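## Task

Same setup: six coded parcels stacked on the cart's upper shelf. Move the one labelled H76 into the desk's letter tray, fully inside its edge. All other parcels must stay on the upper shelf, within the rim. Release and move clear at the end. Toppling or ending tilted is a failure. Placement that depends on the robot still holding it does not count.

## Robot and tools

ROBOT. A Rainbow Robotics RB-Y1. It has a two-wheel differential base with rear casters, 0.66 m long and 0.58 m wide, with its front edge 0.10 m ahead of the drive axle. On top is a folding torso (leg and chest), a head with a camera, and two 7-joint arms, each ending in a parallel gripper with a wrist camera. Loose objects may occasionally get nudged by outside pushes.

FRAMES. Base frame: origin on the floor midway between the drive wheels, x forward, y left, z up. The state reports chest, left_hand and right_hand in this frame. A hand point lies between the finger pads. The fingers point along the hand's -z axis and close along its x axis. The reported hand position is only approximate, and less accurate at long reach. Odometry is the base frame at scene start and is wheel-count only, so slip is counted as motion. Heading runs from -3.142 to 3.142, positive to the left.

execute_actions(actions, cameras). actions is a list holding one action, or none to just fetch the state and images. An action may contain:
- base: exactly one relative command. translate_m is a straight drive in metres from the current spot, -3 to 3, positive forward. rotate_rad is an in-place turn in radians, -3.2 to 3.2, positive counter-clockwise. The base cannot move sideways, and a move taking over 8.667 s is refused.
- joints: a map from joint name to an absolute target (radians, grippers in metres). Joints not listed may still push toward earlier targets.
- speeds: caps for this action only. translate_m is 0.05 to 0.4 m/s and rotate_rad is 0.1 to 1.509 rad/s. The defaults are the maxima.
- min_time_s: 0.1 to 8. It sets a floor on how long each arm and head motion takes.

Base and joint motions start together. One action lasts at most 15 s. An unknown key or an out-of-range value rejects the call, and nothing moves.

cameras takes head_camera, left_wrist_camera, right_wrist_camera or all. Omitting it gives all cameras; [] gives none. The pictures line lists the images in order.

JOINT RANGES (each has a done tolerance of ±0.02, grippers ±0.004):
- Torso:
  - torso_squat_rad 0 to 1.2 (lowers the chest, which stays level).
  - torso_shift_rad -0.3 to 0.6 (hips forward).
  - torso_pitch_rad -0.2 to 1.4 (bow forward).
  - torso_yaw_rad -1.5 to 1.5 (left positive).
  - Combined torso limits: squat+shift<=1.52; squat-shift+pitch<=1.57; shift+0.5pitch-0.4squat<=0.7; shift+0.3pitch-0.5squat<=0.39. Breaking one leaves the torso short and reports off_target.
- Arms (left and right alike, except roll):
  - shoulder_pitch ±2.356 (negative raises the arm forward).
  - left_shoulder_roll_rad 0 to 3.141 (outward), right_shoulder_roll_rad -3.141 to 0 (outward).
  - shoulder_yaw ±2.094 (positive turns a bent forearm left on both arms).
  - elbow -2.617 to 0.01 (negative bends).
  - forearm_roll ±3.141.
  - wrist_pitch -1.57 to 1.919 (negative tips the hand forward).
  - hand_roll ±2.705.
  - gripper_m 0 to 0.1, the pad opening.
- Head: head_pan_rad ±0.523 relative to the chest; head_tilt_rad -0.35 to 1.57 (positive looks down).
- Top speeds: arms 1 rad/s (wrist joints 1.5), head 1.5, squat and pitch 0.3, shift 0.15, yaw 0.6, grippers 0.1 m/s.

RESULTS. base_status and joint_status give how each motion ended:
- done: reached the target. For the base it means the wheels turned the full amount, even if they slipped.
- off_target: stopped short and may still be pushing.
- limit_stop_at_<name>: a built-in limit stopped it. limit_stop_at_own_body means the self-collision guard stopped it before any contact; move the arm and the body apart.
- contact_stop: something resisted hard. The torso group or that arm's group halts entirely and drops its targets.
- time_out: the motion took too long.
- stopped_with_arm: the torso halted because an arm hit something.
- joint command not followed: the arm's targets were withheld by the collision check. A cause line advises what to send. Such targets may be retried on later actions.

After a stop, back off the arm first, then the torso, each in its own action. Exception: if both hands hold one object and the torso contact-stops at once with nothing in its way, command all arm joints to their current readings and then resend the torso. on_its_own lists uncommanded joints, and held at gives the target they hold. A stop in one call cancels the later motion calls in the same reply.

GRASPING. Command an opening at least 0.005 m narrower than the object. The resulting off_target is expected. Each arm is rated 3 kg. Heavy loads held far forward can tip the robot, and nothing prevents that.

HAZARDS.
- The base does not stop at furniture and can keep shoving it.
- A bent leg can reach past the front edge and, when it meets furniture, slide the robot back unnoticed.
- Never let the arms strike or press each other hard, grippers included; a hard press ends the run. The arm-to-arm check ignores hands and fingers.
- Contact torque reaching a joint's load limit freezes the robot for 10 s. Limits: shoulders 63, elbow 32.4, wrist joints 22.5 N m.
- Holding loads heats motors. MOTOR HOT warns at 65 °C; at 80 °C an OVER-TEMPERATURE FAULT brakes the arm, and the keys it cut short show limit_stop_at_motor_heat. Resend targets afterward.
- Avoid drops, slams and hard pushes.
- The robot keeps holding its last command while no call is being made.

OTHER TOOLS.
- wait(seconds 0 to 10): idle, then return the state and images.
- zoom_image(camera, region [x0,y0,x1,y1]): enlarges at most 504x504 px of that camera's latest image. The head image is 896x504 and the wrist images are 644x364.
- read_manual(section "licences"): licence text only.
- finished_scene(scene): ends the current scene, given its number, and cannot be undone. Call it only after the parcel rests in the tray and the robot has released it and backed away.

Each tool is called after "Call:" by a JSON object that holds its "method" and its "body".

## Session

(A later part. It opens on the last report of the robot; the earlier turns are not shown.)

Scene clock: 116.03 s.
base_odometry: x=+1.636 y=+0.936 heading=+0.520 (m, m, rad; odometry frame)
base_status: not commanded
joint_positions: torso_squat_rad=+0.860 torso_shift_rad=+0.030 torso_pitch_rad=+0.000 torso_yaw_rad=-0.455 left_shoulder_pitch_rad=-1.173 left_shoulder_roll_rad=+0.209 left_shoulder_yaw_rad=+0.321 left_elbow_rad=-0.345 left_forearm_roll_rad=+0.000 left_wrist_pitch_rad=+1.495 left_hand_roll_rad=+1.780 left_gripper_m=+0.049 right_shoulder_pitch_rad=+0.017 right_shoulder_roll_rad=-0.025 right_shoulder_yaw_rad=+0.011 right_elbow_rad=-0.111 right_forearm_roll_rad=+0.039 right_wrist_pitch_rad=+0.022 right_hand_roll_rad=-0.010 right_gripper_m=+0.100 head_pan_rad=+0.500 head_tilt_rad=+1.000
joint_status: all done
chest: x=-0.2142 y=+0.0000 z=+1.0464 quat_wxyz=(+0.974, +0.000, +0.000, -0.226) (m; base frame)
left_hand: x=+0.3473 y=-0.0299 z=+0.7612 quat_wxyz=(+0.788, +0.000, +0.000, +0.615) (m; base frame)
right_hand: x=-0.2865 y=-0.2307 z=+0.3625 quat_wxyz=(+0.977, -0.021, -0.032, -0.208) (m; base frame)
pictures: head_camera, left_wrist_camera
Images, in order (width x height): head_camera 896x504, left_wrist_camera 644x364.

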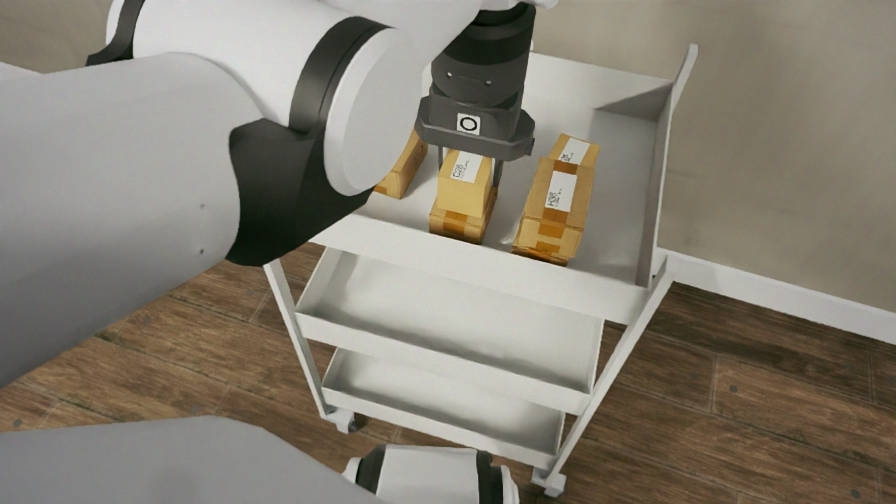

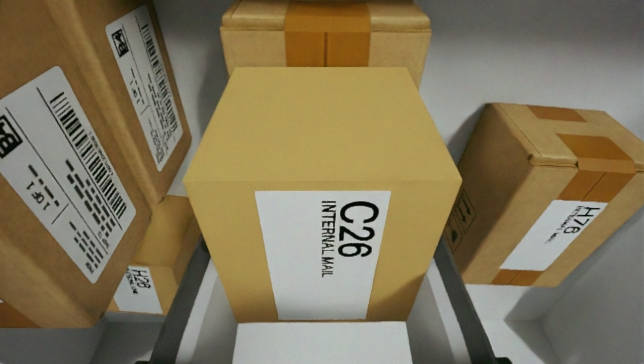

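Call:
{"method": "execute_actions", "body": {"actions": [{"joints":{"left_gripper_m":0.09}}], "cameras": []}}

Call:
{"method": "execute_actions", "body": {"actions": [{"joints":{"left_elbow_rad":-0.58,"left_wrist_pitch_rad":1.73}}], "cameras": []}}

Call:
{"method": "execute_actions", "body": {"actions": [{"joints":{"torso_shift_rad":0.22,"torso_yaw_rad":-0.3,"left_hand_roll_rad":1.55}}], "cameras": []}}

Call:
{"method": "execute_actions", "body": {"actions": [{"joints":{"left_elbow_rad":-0.185,"left_wrist_pitch_rad":1.335},"min_time_s":1}], "cameras": ["left_wrist_camera"]}}

Call:
{"method": "execute_actions", "body": {"actions": [{"joints":{"left_gripper_m":0.05}}], "cameras": []}}

Call:
{"method": "execute_actions", "body": {"actions": [{"joints":{"left_elbow_rad":-0.7,"left_wrist_pitch_rad":1.85,"torso_squat_rad":0.7}}], "cameras": ["left_wrist_camera"]}}

Call:
{"method": "execute_actions", "body": {"actions": [{"base":{"translate_m":-0.7},"joints":{"torso_squat_rad":0,"torso_shift_rad":0,"torso_yaw_rad":0,"head_pan_rad":0,"head_tilt_rad":0.4}}], "cameras": []}}

Call:
{"method": "execute_actions", "body": {"actions": [{"base":{"rotate_rad":-1.9}}], "cameras": ["head_camera"]}}

Scene clock: 132.20 s.
base_odometry: x=+1.636 y=+0.936 heading=+0.520 (m, m, rad; odometry frame)
base_status: not commanded
joint_positions: torso_squat_rad=+0.860 torso_shift_rad=+0.030 torso_pitch_rad=+0.000 torso_yaw_rad=-0.455 left_shoulder_pitch_rad=-1.173 left_shoulder_roll_rad=+0.209 left_shoulder_yaw_rad=+0.321 left_elbow_rad=-0.345 left_forearm_roll_rad=+0.000 left_wrist_pitch_rad=+1.495 left_hand_roll_rad=+1.780 left_gripper_m=+0.090 right_shoulder_pitch_rad=+0.017 right_shoulder_roll_rad=-0.025 right_shoulder_yaw_rad=+0.011 right_elbow_rad=-0.111 right_forearm_roll_rad=+0.039 right_wrist_pitch_rad=+0.022 right_hand_roll_rad=-0.010 right_gripper_m=+0.100 head_pan_rad=+0.500 head_tilt_rad=+1.000
joint_status: all done
chest: x=-0.2142 y=+0.0000 z=+1.0464 quat_wxyz=(+0.974, +0.000, +0.000, -0.226) (m; base frame)
left_hand: x=+0.3473 y=-0.0299 z=+0.7612 quat_wxyz=(+0.788, +0.000, +0.000, +0.615) (m; base frame)
right_hand: x=-0.2865 y=-0.2307 z=+0.3625 quat_wxyz=(+0.977, -0.021, -0.032, -0.208) (m; base frame)
pictures: none
No camera images: the call's "cameras" was empty. Leave "cameras" out to get every camera's image.

Scene clock: 133.03 s.
base_odometry: x=+1.636 y=+0.936 heading=+0.520 (m, m, rad; odometry frame)
base_status: not commanded
joint_positions: torso_squat_rad=+0.860 torso_shift_rad=+0.030 torso_pitch_rad=+0.000 torso_yaw_rad=-0.455 left_shoulder_pitch_rad=-1.173 left_shoulder_roll_rad=+0.209 left_shoulder_yaw_rad=+0.321 left_elbow_rad=-0.580 left_forearm_roll_rad=+0.000 left_wrist_pitch_rad=+1.730 left_hand_roll_rad=+1.780 left_gripper_m=+0.090 right_shoulder_pitch_rad=+0.017 right_shoulder_roll_rad=-0.025 right_shoulder_yaw_rad=+0.011 right_elbow_rad=-0.111 right_forearm_roll_rad=+0.039 right_wrist_pitch_rad=+0.022 right_hand_roll_rad=-0.010 right_gripper_m=+0.100 head_pan_rad=+0.500 head_tilt_rad=+1.000
joint_status: all done
chest: x=-0.2142 y=+0.0000 z=+1.0464 quat_wxyz=(+0.974, +0.000, +0.000, -0.226) (m; base frame)
left_hand: x=+0.3516 y=-0.0320 z=+0.8214 quat_wxyz=(+0.788, +0.000, +0.000, +0.615) (m; base frame)
right_hand: x=-0.2865 y=-0.2307 z=+0.3625 quat_wxyz=(+0.977, -0.021, -0.032, -0.208) (m; base frame)
pictures: none
No camera images: the call's "cameras" was empty. Leave "cameras" out to get every camera's image.

Scene clock: 135.07 s.
base_odometry: x=+1.636 y=+0.936 heading=+0.520 (m, m, rad; odometry frame)
base_status: not commanded
joint_positions: torso_squat_rad=+0.860 torso_shift_rad=+0.220 torso_pitch_rad=+0.000 torso_yaw_rad=-0.300 left_shoulder_pitch_rad=-1.173 left_shoulder_roll_rad=+0.209 left_shoulder_yaw_rad=+0.321 left_elbow_rad=-0.580 left_forearm_roll_rad=+0.000 left_wrist_pitch_rad=+1.730 left_hand_roll_rad=+1.550 left_gripper_m=+0.090 right_shoulder_pitch_rad=+0.017 right_shoulder_roll_rad=-0.025 right_shoulder_yaw_rad=+0.011 right_elbow_rad=-0.111 right_forearm_roll_rad=+0.039 right_wrist_pitch_rad=+0.022 right_hand_roll_rad=-0.010 right_gripper_m=+0.100 head_pan_rad=+0.500 head_tilt_rad=+1.000
joint_status: all done
chest: x=-0.1282 y=+0.0000 z=+1.0356 quat_wxyz=(+0.989, +0.000, +0.000, -0.149) (m; base frame)
left_hand: x=+0.4357 y=+0.0557 z=+0.8105 quat_wxyz=(+0.811, +0.000, +0.000, +0.585) (m; base frame)
right_hand: x=-0.1641 y=-0.2391 z=+0.3517 quat_wxyz=(+0.991, -0.019, -0.034, -0.132) (m; base frame)
pictures: none
No camera images: the call's "cameras" was empty. Leave "cameras" out to get every camera's image.

Scene clock: 136.37 s.
base_odometry: x=+1.636 y=+0.936 heading=+0.520 (m, m, rad; odometry frame)
base_status: not commanded
joint_positions: torso_squat_rad=+0.860 torso_shift_rad=+0.220 torso_pitch_rad=+0.000 torso_yaw_rad=-0.300 left_shoulder_pitch_rad=-1.173 left_shoulder_roll_rad=+0.209 left_shoulder_yaw_rad=+0.321 left_elbow_rad=-0.185 left_forearm_roll_rad=+0.000 left_wrist_pitch_rad=+1.335 left_hand_roll_rad=+1.550 left_gripper_m=+0.090 right_shoulder_pitch_rad=+0.017 right_shoulder_roll_rad=-0.025 right_shoulder_yaw_rad=+0.011 right_elbow_rad=-0.111 right_forearm_roll_rad=+0.039 right_wrist_pitch_rad=+0.022 right_hand_roll_rad=-0.010 right_gripper_m=+0.100 head_pan_rad=+0.500 head_tilt_rad=+1.000
joint_status: all done
chest: x=-0.1282 y=+0.0000 z=+1.0356 quat_wxyz=(+0.989, +0.000, +0.000, -0.149) (m; base frame)
left_hand: x=+0.4205 y=+0.0604 z=+0.7107 quat_wxyz=(+0.811, +0.000, +0.000, +0.585) (m; base frame)
right_hand: x=-0.1641 y=-0.2391 z=+0.3517 quat_wxyz=(+0.991, -0.019, -0.034, -0.132) (m; base frame)
pictures: left_wrist_camera
Images, in order (width x height): left_wrist_camera 644x364.

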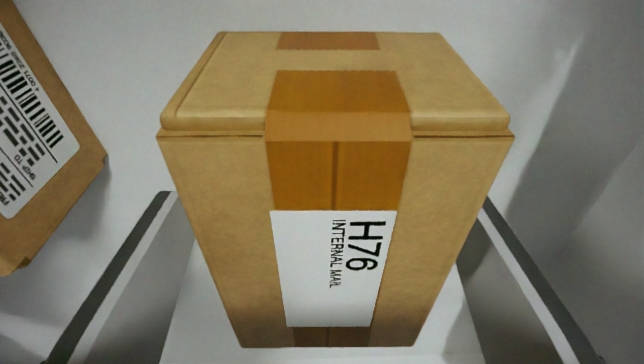

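Scene clock: 137.27 s.
base_odometry: x=+1.636 y=+0.936 heading=+0.520 (m, m, rad; odometry frame)
base_status: not commanded
joint_positions: torso_squat_rad=+0.860 torso_shift_rad=+0.220 torso_pitch_rad=+0.000 torso_yaw_rad=-0.300 left_shoulder_pitch_rad=-1.173 left_shoulder_roll_rad=+0.209 left_shoulder_yaw_rad=+0.321 left_elbow_rad=-0.185 left_forearm_roll_rad=+0.000 left_wrist_pitch_rad=+1.335 left_hand_roll_rad=+1.550 left_gripper_m=+0.059 right_shoulder_pitch_rad=+0.017 right_shoulder_roll_rad=-0.025 right_shoulder_yaw_rad=+0.011 right_elbow_rad=-0.111 right_forearm_roll_rad=+0.039 right_wrist_pitch_rad=+0.022 right_hand_roll_rad=-0.010 right_gripper_m=+0.100 head_pan_rad=+0.500 head_tilt_rad=+1.000
joint_status: left_gripper_m off_target (ended at +0.059, target +0.050)
chest: x=-0.1282 y=+0.0000 z=+1.0356 quat_wxyz=(+0.989, +0.000, +0.000, -0.149) (m; base frame)
left_hand: x=+0.4205 y=+0.0604 z=+0.7107 quat_wxyz=(+0.811, +0.000, +0.000, +0.585) (m; base frame)
right_hand: x=-0.1641 y=-0.2391 z=+0.3517 quat_wxyz=(+0.991, -0.019, -0.034, -0.132) (m; base frame)
pictures: none
No camera images: the call's "cameras" was empty. Leave "cameras" out to get every camera's image.

Scene clock: 138.60 s.
base_odometry: x=+1.636 y=+0.936 heading=+0.520 (m, m, rad; odometry frame)
base_status: not commanded
joint_positions: torso_squat_rad=+0.700 torso_shift_rad=+0.220 torso_pitch_rad=+0.000 torso_yaw_rad=-0.300 left_shoulder_pitch_rad=-1.173 left_shoulder_roll_rad=+0.209 left_shoulder_yaw_rad=+0.321 left_elbow_rad=-0.700 left_forearm_roll_rad=+0.000 left_wrist_pitch_rad=+1.850 left_hand_roll_rad=+1.550 left_gripper_m=+0.059 right_shoulder_pitch_rad=+0.017 right_shoulder_roll_rad=-0.025 right_shoulder_yaw_rad=+0.011 right_elbow_rad=-0.111 right_forearm_roll_rad=+0.039 right_wrist_pitch_rad=+0.022 right_hand_roll_rad=-0.010 right_gripper_m=+0.100 head_pan_rad=+0.500 head_tilt_rad=+1.000
joint_status: all done
chest: x=-0.1110 y=+0.0000 z=+1.1124 quat_wxyz=(+0.989, +0.000, +0.000, -0.149) (m; base frame)
left_hand: x=+0.4500 y=+0.0566 z=+0.9181 quat_wxyz=(+0.811, +0.000, +0.000, +0.585) (m; base frame)
right_hand: x=-0.1469 y=-0.2391 z=+0.4285 quat_wxyz=(+0.991, -0.019, -0.034, -0.132) (m; base frame)
pictures: left_wrist_camera
Images, in order (width x height): left_wrist_camera 644x364.

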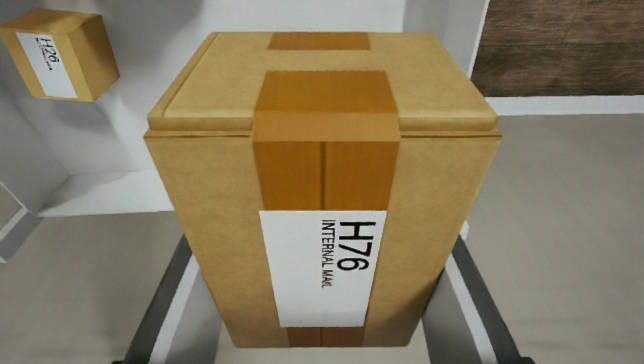

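Scene clock: 141.77 s.
base_odometry: x=+1.029 y=+0.588 heading=+0.521 (m, m, rad; odometry frame)
base_status: done
joint_positions: torso_squat_rad=+0.000 torso_shift_rad=+0.000 torso_pitch_rad=+0.000 torso_yaw_rad=+0.000 left_shoulder_pitch_rad=-1.173 left_shoulder_roll_rad=+0.209 left_shoulder_yaw_rad=+0.321 left_elbow_rad=-0.700 left_forearm_roll_rad=+0.000 left_wrist_pitch_rad=+1.850 left_hand_roll_rad=+1.550 left_gripper_m=+0.059 right_shoulder_pitch_rad=+0.017 right_shoulder_roll_rad=-0.025 right_shoulder_yaw_rad=+0.011 right_elbow_rad=-0.111 right_forearm_roll_rad=+0.039 right_wrist_pitch_rad=+0.022 right_hand_roll_rad=-0.010 right_gripper_m=+0.100 head_pan_rad=+0.000 head_tilt_rad=+0.400
joint_status: all done
chest: x=-0.2279 y=+0.0000 z=+1.2899 quat_wxyz=(+1.000, +0.000, +0.000, +0.000) (m; base frame)
left_hand: x=+0.2913 y=+0.2199 z=+1.0956 quat_wxyz=(+0.714, +0.000, +0.000, +0.700) (m; base frame)
right_hand: x=-0.1915 y=-0.2389 z=+0.6060 quat_wxyz=(+0.999, -0.013, -0.036, +0.018) (m; base frame)
pictures: none
No camera images: the call's "cameras" was empty. Leave "cameras" out to get every camera's image.

Scene clock: 146.00 s.
base_odometry: x=+1.028 y=+0.588 heading=-1.378 (m, m, rad; odometry frame)
base_status: done
joint_positions: torso_squat_rad=+0.000 torso_shift_rad=+0.000 torso_pitch_rad=+0.000 torso_yaw_rad=+0.000 left_shoulder_pitch_rad=-1.173 left_shoulder_roll_rad=+0.209 left_shoulder_yaw_rad=+0.321 left_elbow_rad=-0.700 left_forearm_roll_rad=+0.000 left_wrist_pitch_rad=+1.850 left_hand_roll_rad=+1.550 left_gripper_m=+0.059 right_shoulder_pitch_rad=+0.017 right_shoulder_roll_rad=-0.025 right_shoulder_yaw_rad=+0.011 right_elbow_rad=-0.111 right_forearm_roll_rad=+0.039 right_wrist_pitch_rad=+0.022 right_hand_roll_rad=-0.010 right_gripper_m=+0.100 head_pan_rad=+0.000 head_tilt_rad=+0.400
joint_status: not commanded
chest: x=-0.2279 y=+0.0000 z=+1.2899 quat_wxyz=(+1.000, +0.000, +0.000, +0.000) (m; base frame)
left_hand: x=+0.2913 y=+0.2200 z=+1.0956 quat_wxyz=(+0.714, +0.000, +0.000, +0.700) (m; base frame)
right_hand: x=-0.1915 y=-0.2389 z=+0.6060 quat_wxyz=(+0.999, -0.013, -0.036, +0.018) (m; base frame)
pictures: head_camera
Images, in order (width x height): head_camera 896x504.

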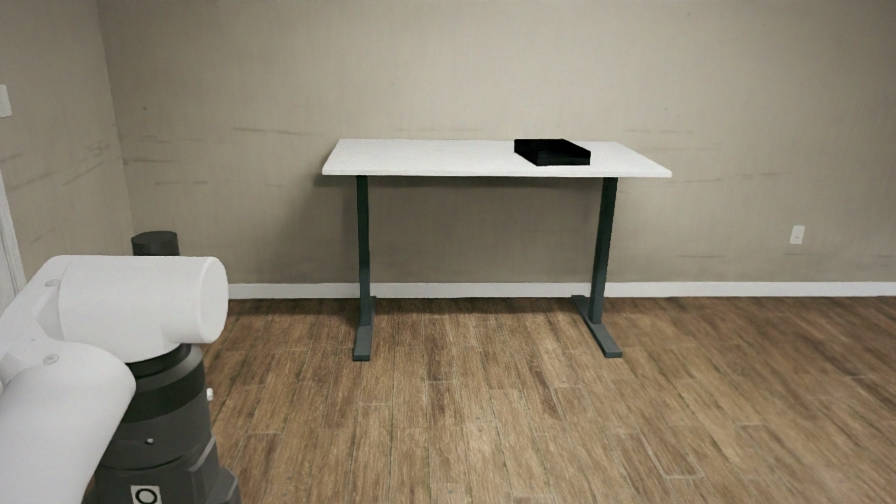

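Call:
{"method": "execute_actions", "body": {"actions": [{"base":{"rotate_rad":-0.16}}], "cameras": []}}

Call:
{"method": "execute_actions", "body": {"actions": [{"base":{"translate_m":2.0},"joints":{"head_tilt_rad":0.8}}], "cameras": ["head_camera"]}}

Scene clock: 152.10 s.
base_odometry: x=+1.028 y=+0.588 heading=-1.538 (m, m, rad; odometry frame)
base_status: done
joint_positions: torso_squat_rad=+0.000 torso_shift_rad=+0.000 torso_pitch_rad=+0.000 torso_yaw_rad=+0.000 left_shoulder_pitch_rad=-1.173 left_shoulder_roll_rad=+0.209 left_shoulder_yaw_rad=+0.321 left_elbow_rad=-0.700 left_forearm_roll_rad=+0.000 left_wrist_pitch_rad=+1.850 left_hand_roll_rad=+1.550 left_gripper_m=+0.059 right_shoulder_pitch_rad=+0.017 right_shoulder_roll_rad=-0.025 right_shoulder_yaw_rad=+0.011 right_elbow_rad=-0.111 right_forearm_roll_rad=+0.039 right_wrist_pitch_rad=+0.022 right_hand_roll_rad=-0.010 right_gripper_m=+0.100 head_pan_rad=+0.000 head_tilt_rad=+0.400
joint_status: not commanded
chest: x=-0.2279 y=+0.0000 z=+1.2899 quat_wxyz=(+1.000, +0.000, +0.000, +0.000) (m; base frame)
left_hand: x=+0.2913 y=+0.2200 z=+1.0956 quat_wxyz=(+0.714, +0.000, +0.000, +0.700) (m; base frame)
right_hand: x=-0.1915 y=-0.2389 z=+0.6060 quat_wxyz=(+0.999, -0.013, -0.036, +0.018) (m; base frame)
pictures: none
No camera images: the call's "cameras" was empty. Leave "cameras" out to get every camera's image.

Scene clock: 158.67 s.
base_odometry: x=+1.094 y=-1.411 heading=-1.538 (m, m, rad; odometry frame)
base_status: done
joint_positions: torso_squat_rad=+0.000 torso_shift_rad=+0.000 torso_pitch_rad=+0.000 torso_yaw_rad=+0.000 left_shoulder_pitch_rad=-1.173 left_shoulder_roll_rad=+0.209 left_shoulder_yaw_rad=+0.321 left_elbow_rad=-0.700 left_forearm_roll_rad=+0.000 left_wrist_pitch_rad=+1.850 left_hand_roll_rad=+1.550 left_gripper_m=+0.059 right_shoulder_pitch_rad=+0.017 right_shoulder_roll_rad=-0.025 right_shoulder_yaw_rad=+0.011 right_elbow_rad=-0.111 right_forearm_roll_rad=+0.039 right_wrist_pitch_rad=+0.022 right_hand_roll_rad=-0.010 right_gripper_m=+0.100 head_pan_rad=+0.000 head_tilt_rad=+0.800
joint_status: all done
chest: x=-0.2279 y=+0.0000 z=+1.2899 quat_wxyz=(+1.000, +0.000, +0.000, +0.000) (m; base frame)
left_hand: x=+0.2913 y=+0.2200 z=+1.0956 quat_wxyz=(+0.714, +0.000, +0.000, +0.700) (m; base frame)
right_hand: x=-0.1915 y=-0.2389 z=+0.6060 quat_wxyz=(+0.999, -0.013, -0.036, +0.018) (m; base frame)
pictures: head_camera
Images, in order (width x height): head_camera 896x504.

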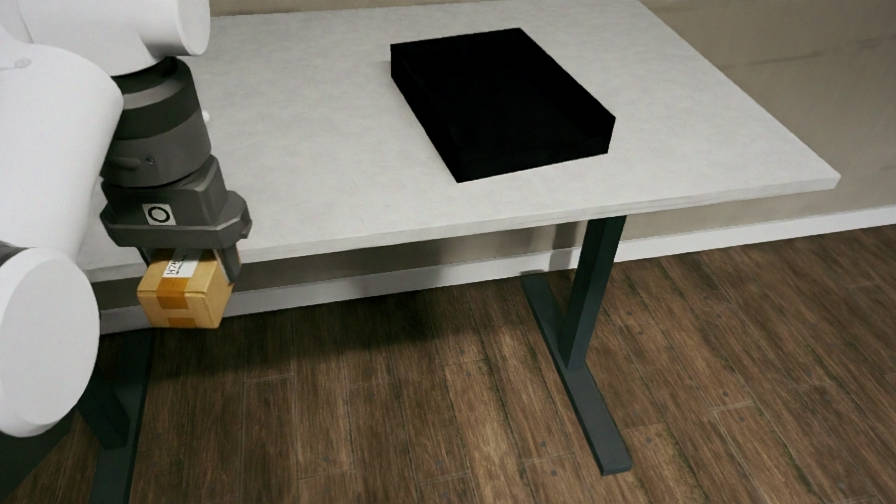

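Call:
{"method": "execute_actions", "body": {"actions": [{"base":{"translate_m":0.32},"joints":{"torso_shift_rad":0.24,"torso_yaw_rad":-0.58,"left_hand_roll_rad":2.45,"head_pan_rad":0.5,"head_tilt_rad":0.9}}], "cameras": ["head_camera"]}}

Call:
{"method": "execute_actions", "body": {"actions": [{"joints":{"torso_squat_rad":0.44}}], "cameras": ["head_camera","left_wrist_camera"]}}

Scene clock: 168.70 s.
base_odometry: x=+1.105 y=-1.730 heading=-1.538 (m, m, rad; odometry frame)
base_status: done
joint_positions: torso_squat_rad=+0.000 torso_shift_rad=+0.240 torso_pitch_rad=+0.001 torso_yaw_rad=-0.580 left_shoulder_pitch_rad=-1.173 left_shoulder_roll_rad=+0.209 left_shoulder_yaw_rad=+0.321 left_elbow_rad=-0.700 left_forearm_roll_rad=+0.000 left_wrist_pitch_rad=+1.850 left_hand_roll_rad=+2.450 left_gripper_m=+0.059 right_shoulder_pitch_rad=+0.017 right_shoulder_roll_rad=-0.025 right_shoulder_yaw_rad=+0.011 right_elbow_rad=-0.111 right_forearm_roll_rad=+0.039 right_wrist_pitch_rad=+0.022 right_hand_roll_rad=-0.010 right_gripper_m=+0.100 head_pan_rad=+0.500 head_tilt_rad=+0.900
joint_status: all done
chest: x=-0.0614 y=+0.0000 z=+1.2698 quat_wxyz=(+0.958, +0.000, +0.000, -0.286) (m; base frame)
left_hand: x=+0.4934 y=-0.1006 z=+1.0754 quat_wxyz=(+0.594, +0.000, +0.000, +0.805) (m; base frame)
right_hand: x=-0.1620 y=-0.2200 z=+0.5860 quat_wxyz=(+0.962, -0.023, -0.031, -0.269) (m; base frame)
pictures: head_camera
Images, in order (width x height): head_camera 896x504.

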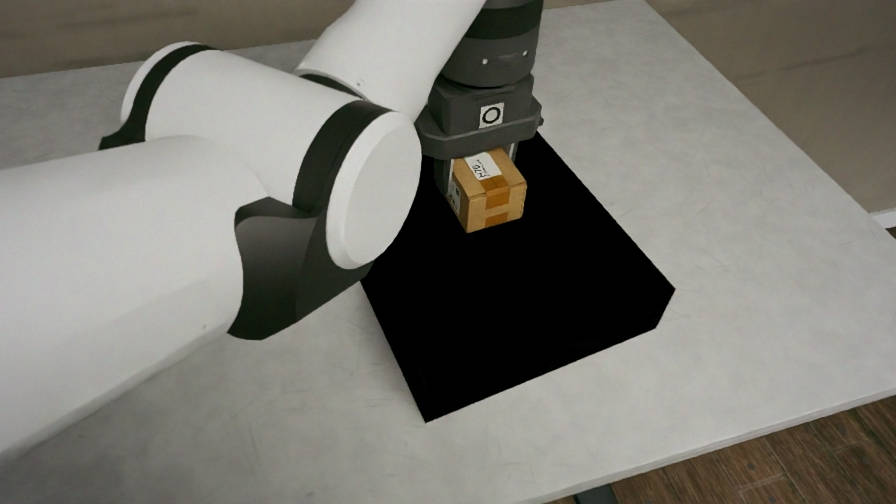

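Scene clock: 171.00 s.
base_odometry: x=+1.105 y=-1.730 heading=-1.538 (m, m, rad; odometry frame)
base_status: not commanded
joint_positions: torso_squat_rad=+0.440 torso_shift_rad=+0.240 torso_pitch_rad=+0.000 torso_yaw_rad=-0.580 left_shoulder_pitch_rad=-1.173 left_shoulder_roll_rad=+0.209 left_shoulder_yaw_rad=+0.321 left_elbow_rad=-0.700 left_forearm_roll_rad=+0.000 left_wrist_pitch_rad=+1.850 left_hand_roll_rad=+2.450 left_gripper_m=+0.059 right_shoulder_pitch_rad=+0.017 right_shoulder_roll_rad=-0.025 right_shoulder_yaw_rad=+0.011 right_elbow_rad=-0.111 right_forearm_roll_rad=+0.039 right_wrist_pitch_rad=+0.022 right_hand_roll_rad=-0.010 right_gripper_m=+0.100 head_pan_rad=+0.500 head_tilt_rad=+0.900
joint_status: all done
chest: x=-0.0774 y=+0.0000 z=+1.2051 quat_wxyz=(+0.958, +0.000, +0.000, -0.286) (m; base frame)
left_hand: x=+0.4775 y=-0.1006 z=+1.0108 quat_wxyz=(+0.594, +0.000, +0.000, +0.805) (m; base frame)
right_hand: x=-0.1778 y=-0.2200 z=+0.5212 quat_wxyz=(+0.962, -0.023, -0.031, -0.269) (m; base frame)
pictures: head_camera, left_wrist_camera
Images, in order (width x height): head_camera 896x504, left_wrist_camera 644x364.

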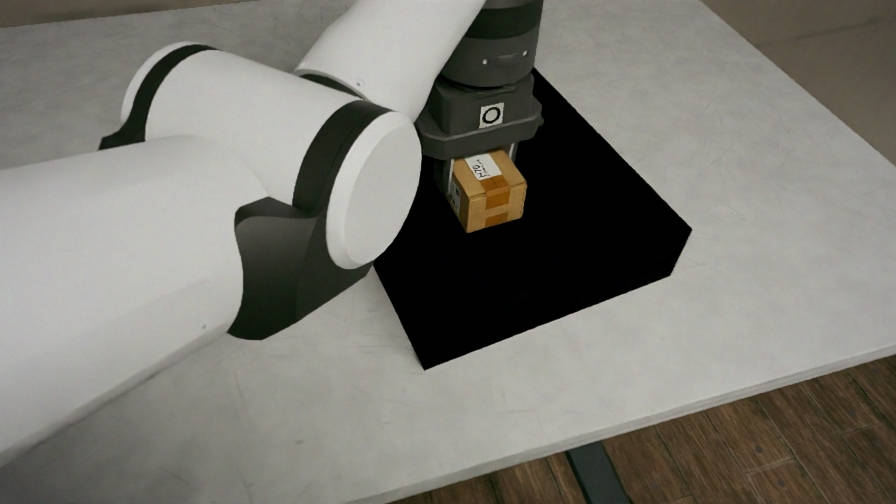

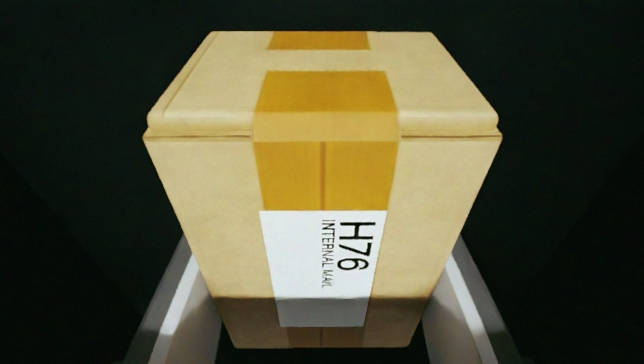

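Call:
{"method": "execute_actions", "body": {"actions": [{"joints":{"left_elbow_rad":-0.655,"left_wrist_pitch_rad":1.805},"min_time_s":0.7}], "cameras": []}}

Call:
{"method": "execute_actions", "body": {"actions": [{"joints":{"left_gripper_m":0.09}}], "cameras": []}}

Call:
{"method": "execute_actions", "body": {"actions": [{"joints":{"torso_squat_rad":0.15,"left_elbow_rad":-0.75,"left_wrist_pitch_rad":1.9}}], "cameras": []}}

Call:
{"method": "execute_actions", "body": {"actions": [{"base":{"translate_m":-0.5},"joints":{"torso_shift_rad":0,"torso_yaw_rad":0,"head_pan_rad":0,"head_tilt_rad":0.6}}], "cameras": ["head_camera"]}}

Scene clock: 181.20 s.
base_odometry: x=+1.105 y=-1.730 heading=-1.538 (m, m, rad; odometry frame)
base_status: not commanded
joint_positions: torso_squat_rad=+0.440 torso_shift_rad=+0.240 torso_pitch_rad=+0.000 torso_yaw_rad=-0.580 left_shoulder_pitch_rad=-1.174 left_shoulder_roll_rad=+0.209 left_shoulder_yaw_rad=+0.321 left_elbow_rad=-0.656 left_forearm_roll_rad=+0.000 left_wrist_pitch_rad=+1.805 left_hand_roll_rad=+2.450 left_gripper_m=+0.059 right_shoulder_pitch_rad=+0.017 right_shoulder_roll_rad=-0.025 right_shoulder_yaw_rad=+0.011 right_elbow_rad=-0.111 right_forearm_roll_rad=+0.039 right_wrist_pitch_rad=+0.022 right_hand_roll_rad=-0.010 right_gripper_m=+0.100 head_pan_rad=+0.500 head_tilt_rad=+0.900
joint_status: all done
chest: x=-0.0777 y=+0.0000 z=+1.2051 quat_wxyz=(+0.958, +0.000, +0.000, -0.286) (m; base frame)
left_hand: x=+0.4790 y=-0.1018 z=+1.0007 quat_wxyz=(+0.594, -0.001, +0.000, +0.805) (m; base frame)
right_hand: x=-0.1777 y=-0.2200 z=+0.5212 quat_wxyz=(+0.962, -0.023, -0.031, -0.269) (m; base frame)
pictures: none
No camera images: the call's "cameras" was empty. Leave "cameras" out to get every camera's image.

Scene clock: 182.10 s.
base_odometry: x=+1.105 y=-1.730 heading=-1.538 (m, m, rad; odometry frame)
base_status: not commanded
joint_positions: torso_squat_rad=+0.440 torso_shift_rad=+0.240 torso_pitch_rad=+0.000 torso_yaw_rad=-0.580 left_shoulder_pitch_rad=-1.173 left_shoulder_roll_rad=+0.209 left_shoulder_yaw_rad=+0.321 left_elbow_rad=-0.655 left_forearm_roll_rad=+0.000 left_wrist_pitch_rad=+1.805 left_hand_roll_rad=+2.450 left_gripper_m=+0.090 right_shoulder_pitch_rad=+0.017 right_shoulder_roll_rad=-0.025 right_shoulder_yaw_rad=+0.011 right_elbow_rad=-0.111 right_forearm_roll_rad=+0.039 right_wrist_pitch_rad=+0.022 right_hand_roll_rad=-0.010 right_gripper_m=+0.100 head_pan_rad=+0.500 head_tilt_rad=+0.900
joint_status: all done
chest: x=-0.0774 y=+0.0000 z=+1.2051 quat_wxyz=(+0.958, +0.000, +0.000, -0.286) (m; base frame)
left_hand: x=+0.4790 y=-0.1014 z=+0.9997 quat_wxyz=(+0.594, +0.000, +0.000, +0.805) (m; base frame)
right_hand: x=-0.1778 y=-0.2200 z=+0.5212 quat_wxyz=(+0.962, -0.023, -0.031, -0.269) (m; base frame)
pictures: none
No camera images: the call's "cameras" was empty. Leave "cameras" out to get every camera's image.

Scene clock: 183.87 s.
base_odometry: x=+1.105 y=-1.730 heading=-1.538 (m, m, rad; odometry frame)
base_status: not commanded
joint_positions: torso_squat_rad=+0.150 torso_shift_rad=+0.240 torso_pitch_rad=+0.000 torso_yaw_rad=-0.580 left_shoulder_pitch_rad=-1.173 left_shoulder_roll_rad=+0.209 left_shoulder_yaw_rad=+0.321 left_elbow_rad=-0.750 left_forearm_roll_rad=+0.000 left_wrist_pitch_rad=+1.900 left_hand_roll_rad=+2.450 left_gripper_m=+0.090 right_shoulder_pitch_rad=+0.017 right_shoulder_roll_rad=-0.025 right_shoulder_yaw_rad=+0.011 right_elbow_rad=-0.111 right_forearm_roll_rad=+0.039 right_wrist_pitch_rad=+0.022 right_hand_roll_rad=-0.010 right_gripper_m=+0.100 head_pan_rad=+0.500 head_tilt_rad=+0.900
joint_status: all done
chest: x=-0.0633 y=+0.0000 z=+1.2622 quat_wxyz=(+0.958, +0.000, +0.000, -0.286) (m; base frame)
left_hand: x=+0.4896 y=-0.0992 z=+1.0806 quat_wxyz=(+0.594, +0.000, +0.000, +0.805) (m; base frame)
right_hand: x=-0.1639 y=-0.2200 z=+0.5783 quat_wxyz=(+0.962, -0.023, -0.031, -0.269) (m; base frame)
pictures: none
No camera images: the call's "cameras" was empty. Leave "cameras" out to get every camera's image.

Scene clock: 186.60 s.
base_odometry: x=+1.088 y=-1.231 heading=-1.536 (m, m, rad; odometry frame)
base_status: done
joint_positions: torso_squat_rad=+0.150 torso_shift_rad=+0.000 torso_pitch_rad=+0.000 torso_yaw_rad=+0.000 left_shoulder_pitch_rad=-1.173 left_shoulder_roll_rad=+0.209 left_shoulder_yaw_rad=+0.321 left_elbow_rad=-0.750 left_forearm_roll_rad=+0.000 left_wrist_pitch_rad=+1.900 left_hand_roll_rad=+2.450 left_gripper_m=+0.090 right_shoulder_pitch_rad=+0.017 right_shoulder_roll_rad=-0.025 right_shoulder_yaw_rad=+0.011 right_elbow_rad=-0.111 right_forearm_roll_rad=+0.039 right_wrist_pitch_rad=+0.022 right_hand_roll_rad=-0.010 right_gripper_m=+0.100 head_pan_rad=+0.000 head_tilt_rad=+0.600
joint_status: all done
chest: x=-0.2280 y=+0.0000 z=+1.2821 quat_wxyz=(+1.000, +0.000, +0.000, +0.000) (m; base frame)
left_hand: x=+0.2889 y=+0.2201 z=+1.1006 quat_wxyz=(+0.339, +0.000, +0.000, +0.941) (m; base frame)
right_hand: x=-0.1915 y=-0.2389 z=+0.5981 quat_wxyz=(+0.999, -0.013, -0.036, +0.018) (m; base frame)
pictures: head_camera
Images, in order (width x height): head_camera 896x504.

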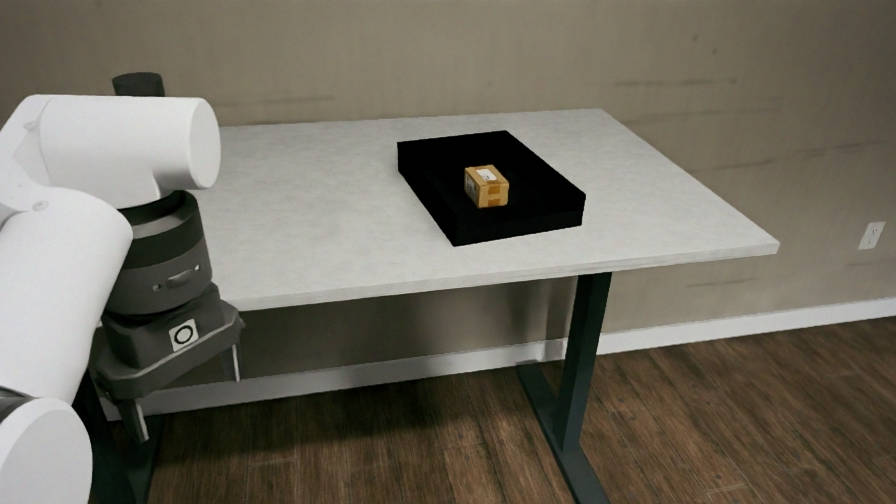

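Call:
{"method": "finished_scene", "body": {"scene": 2}}

The scene is finished: the task was done.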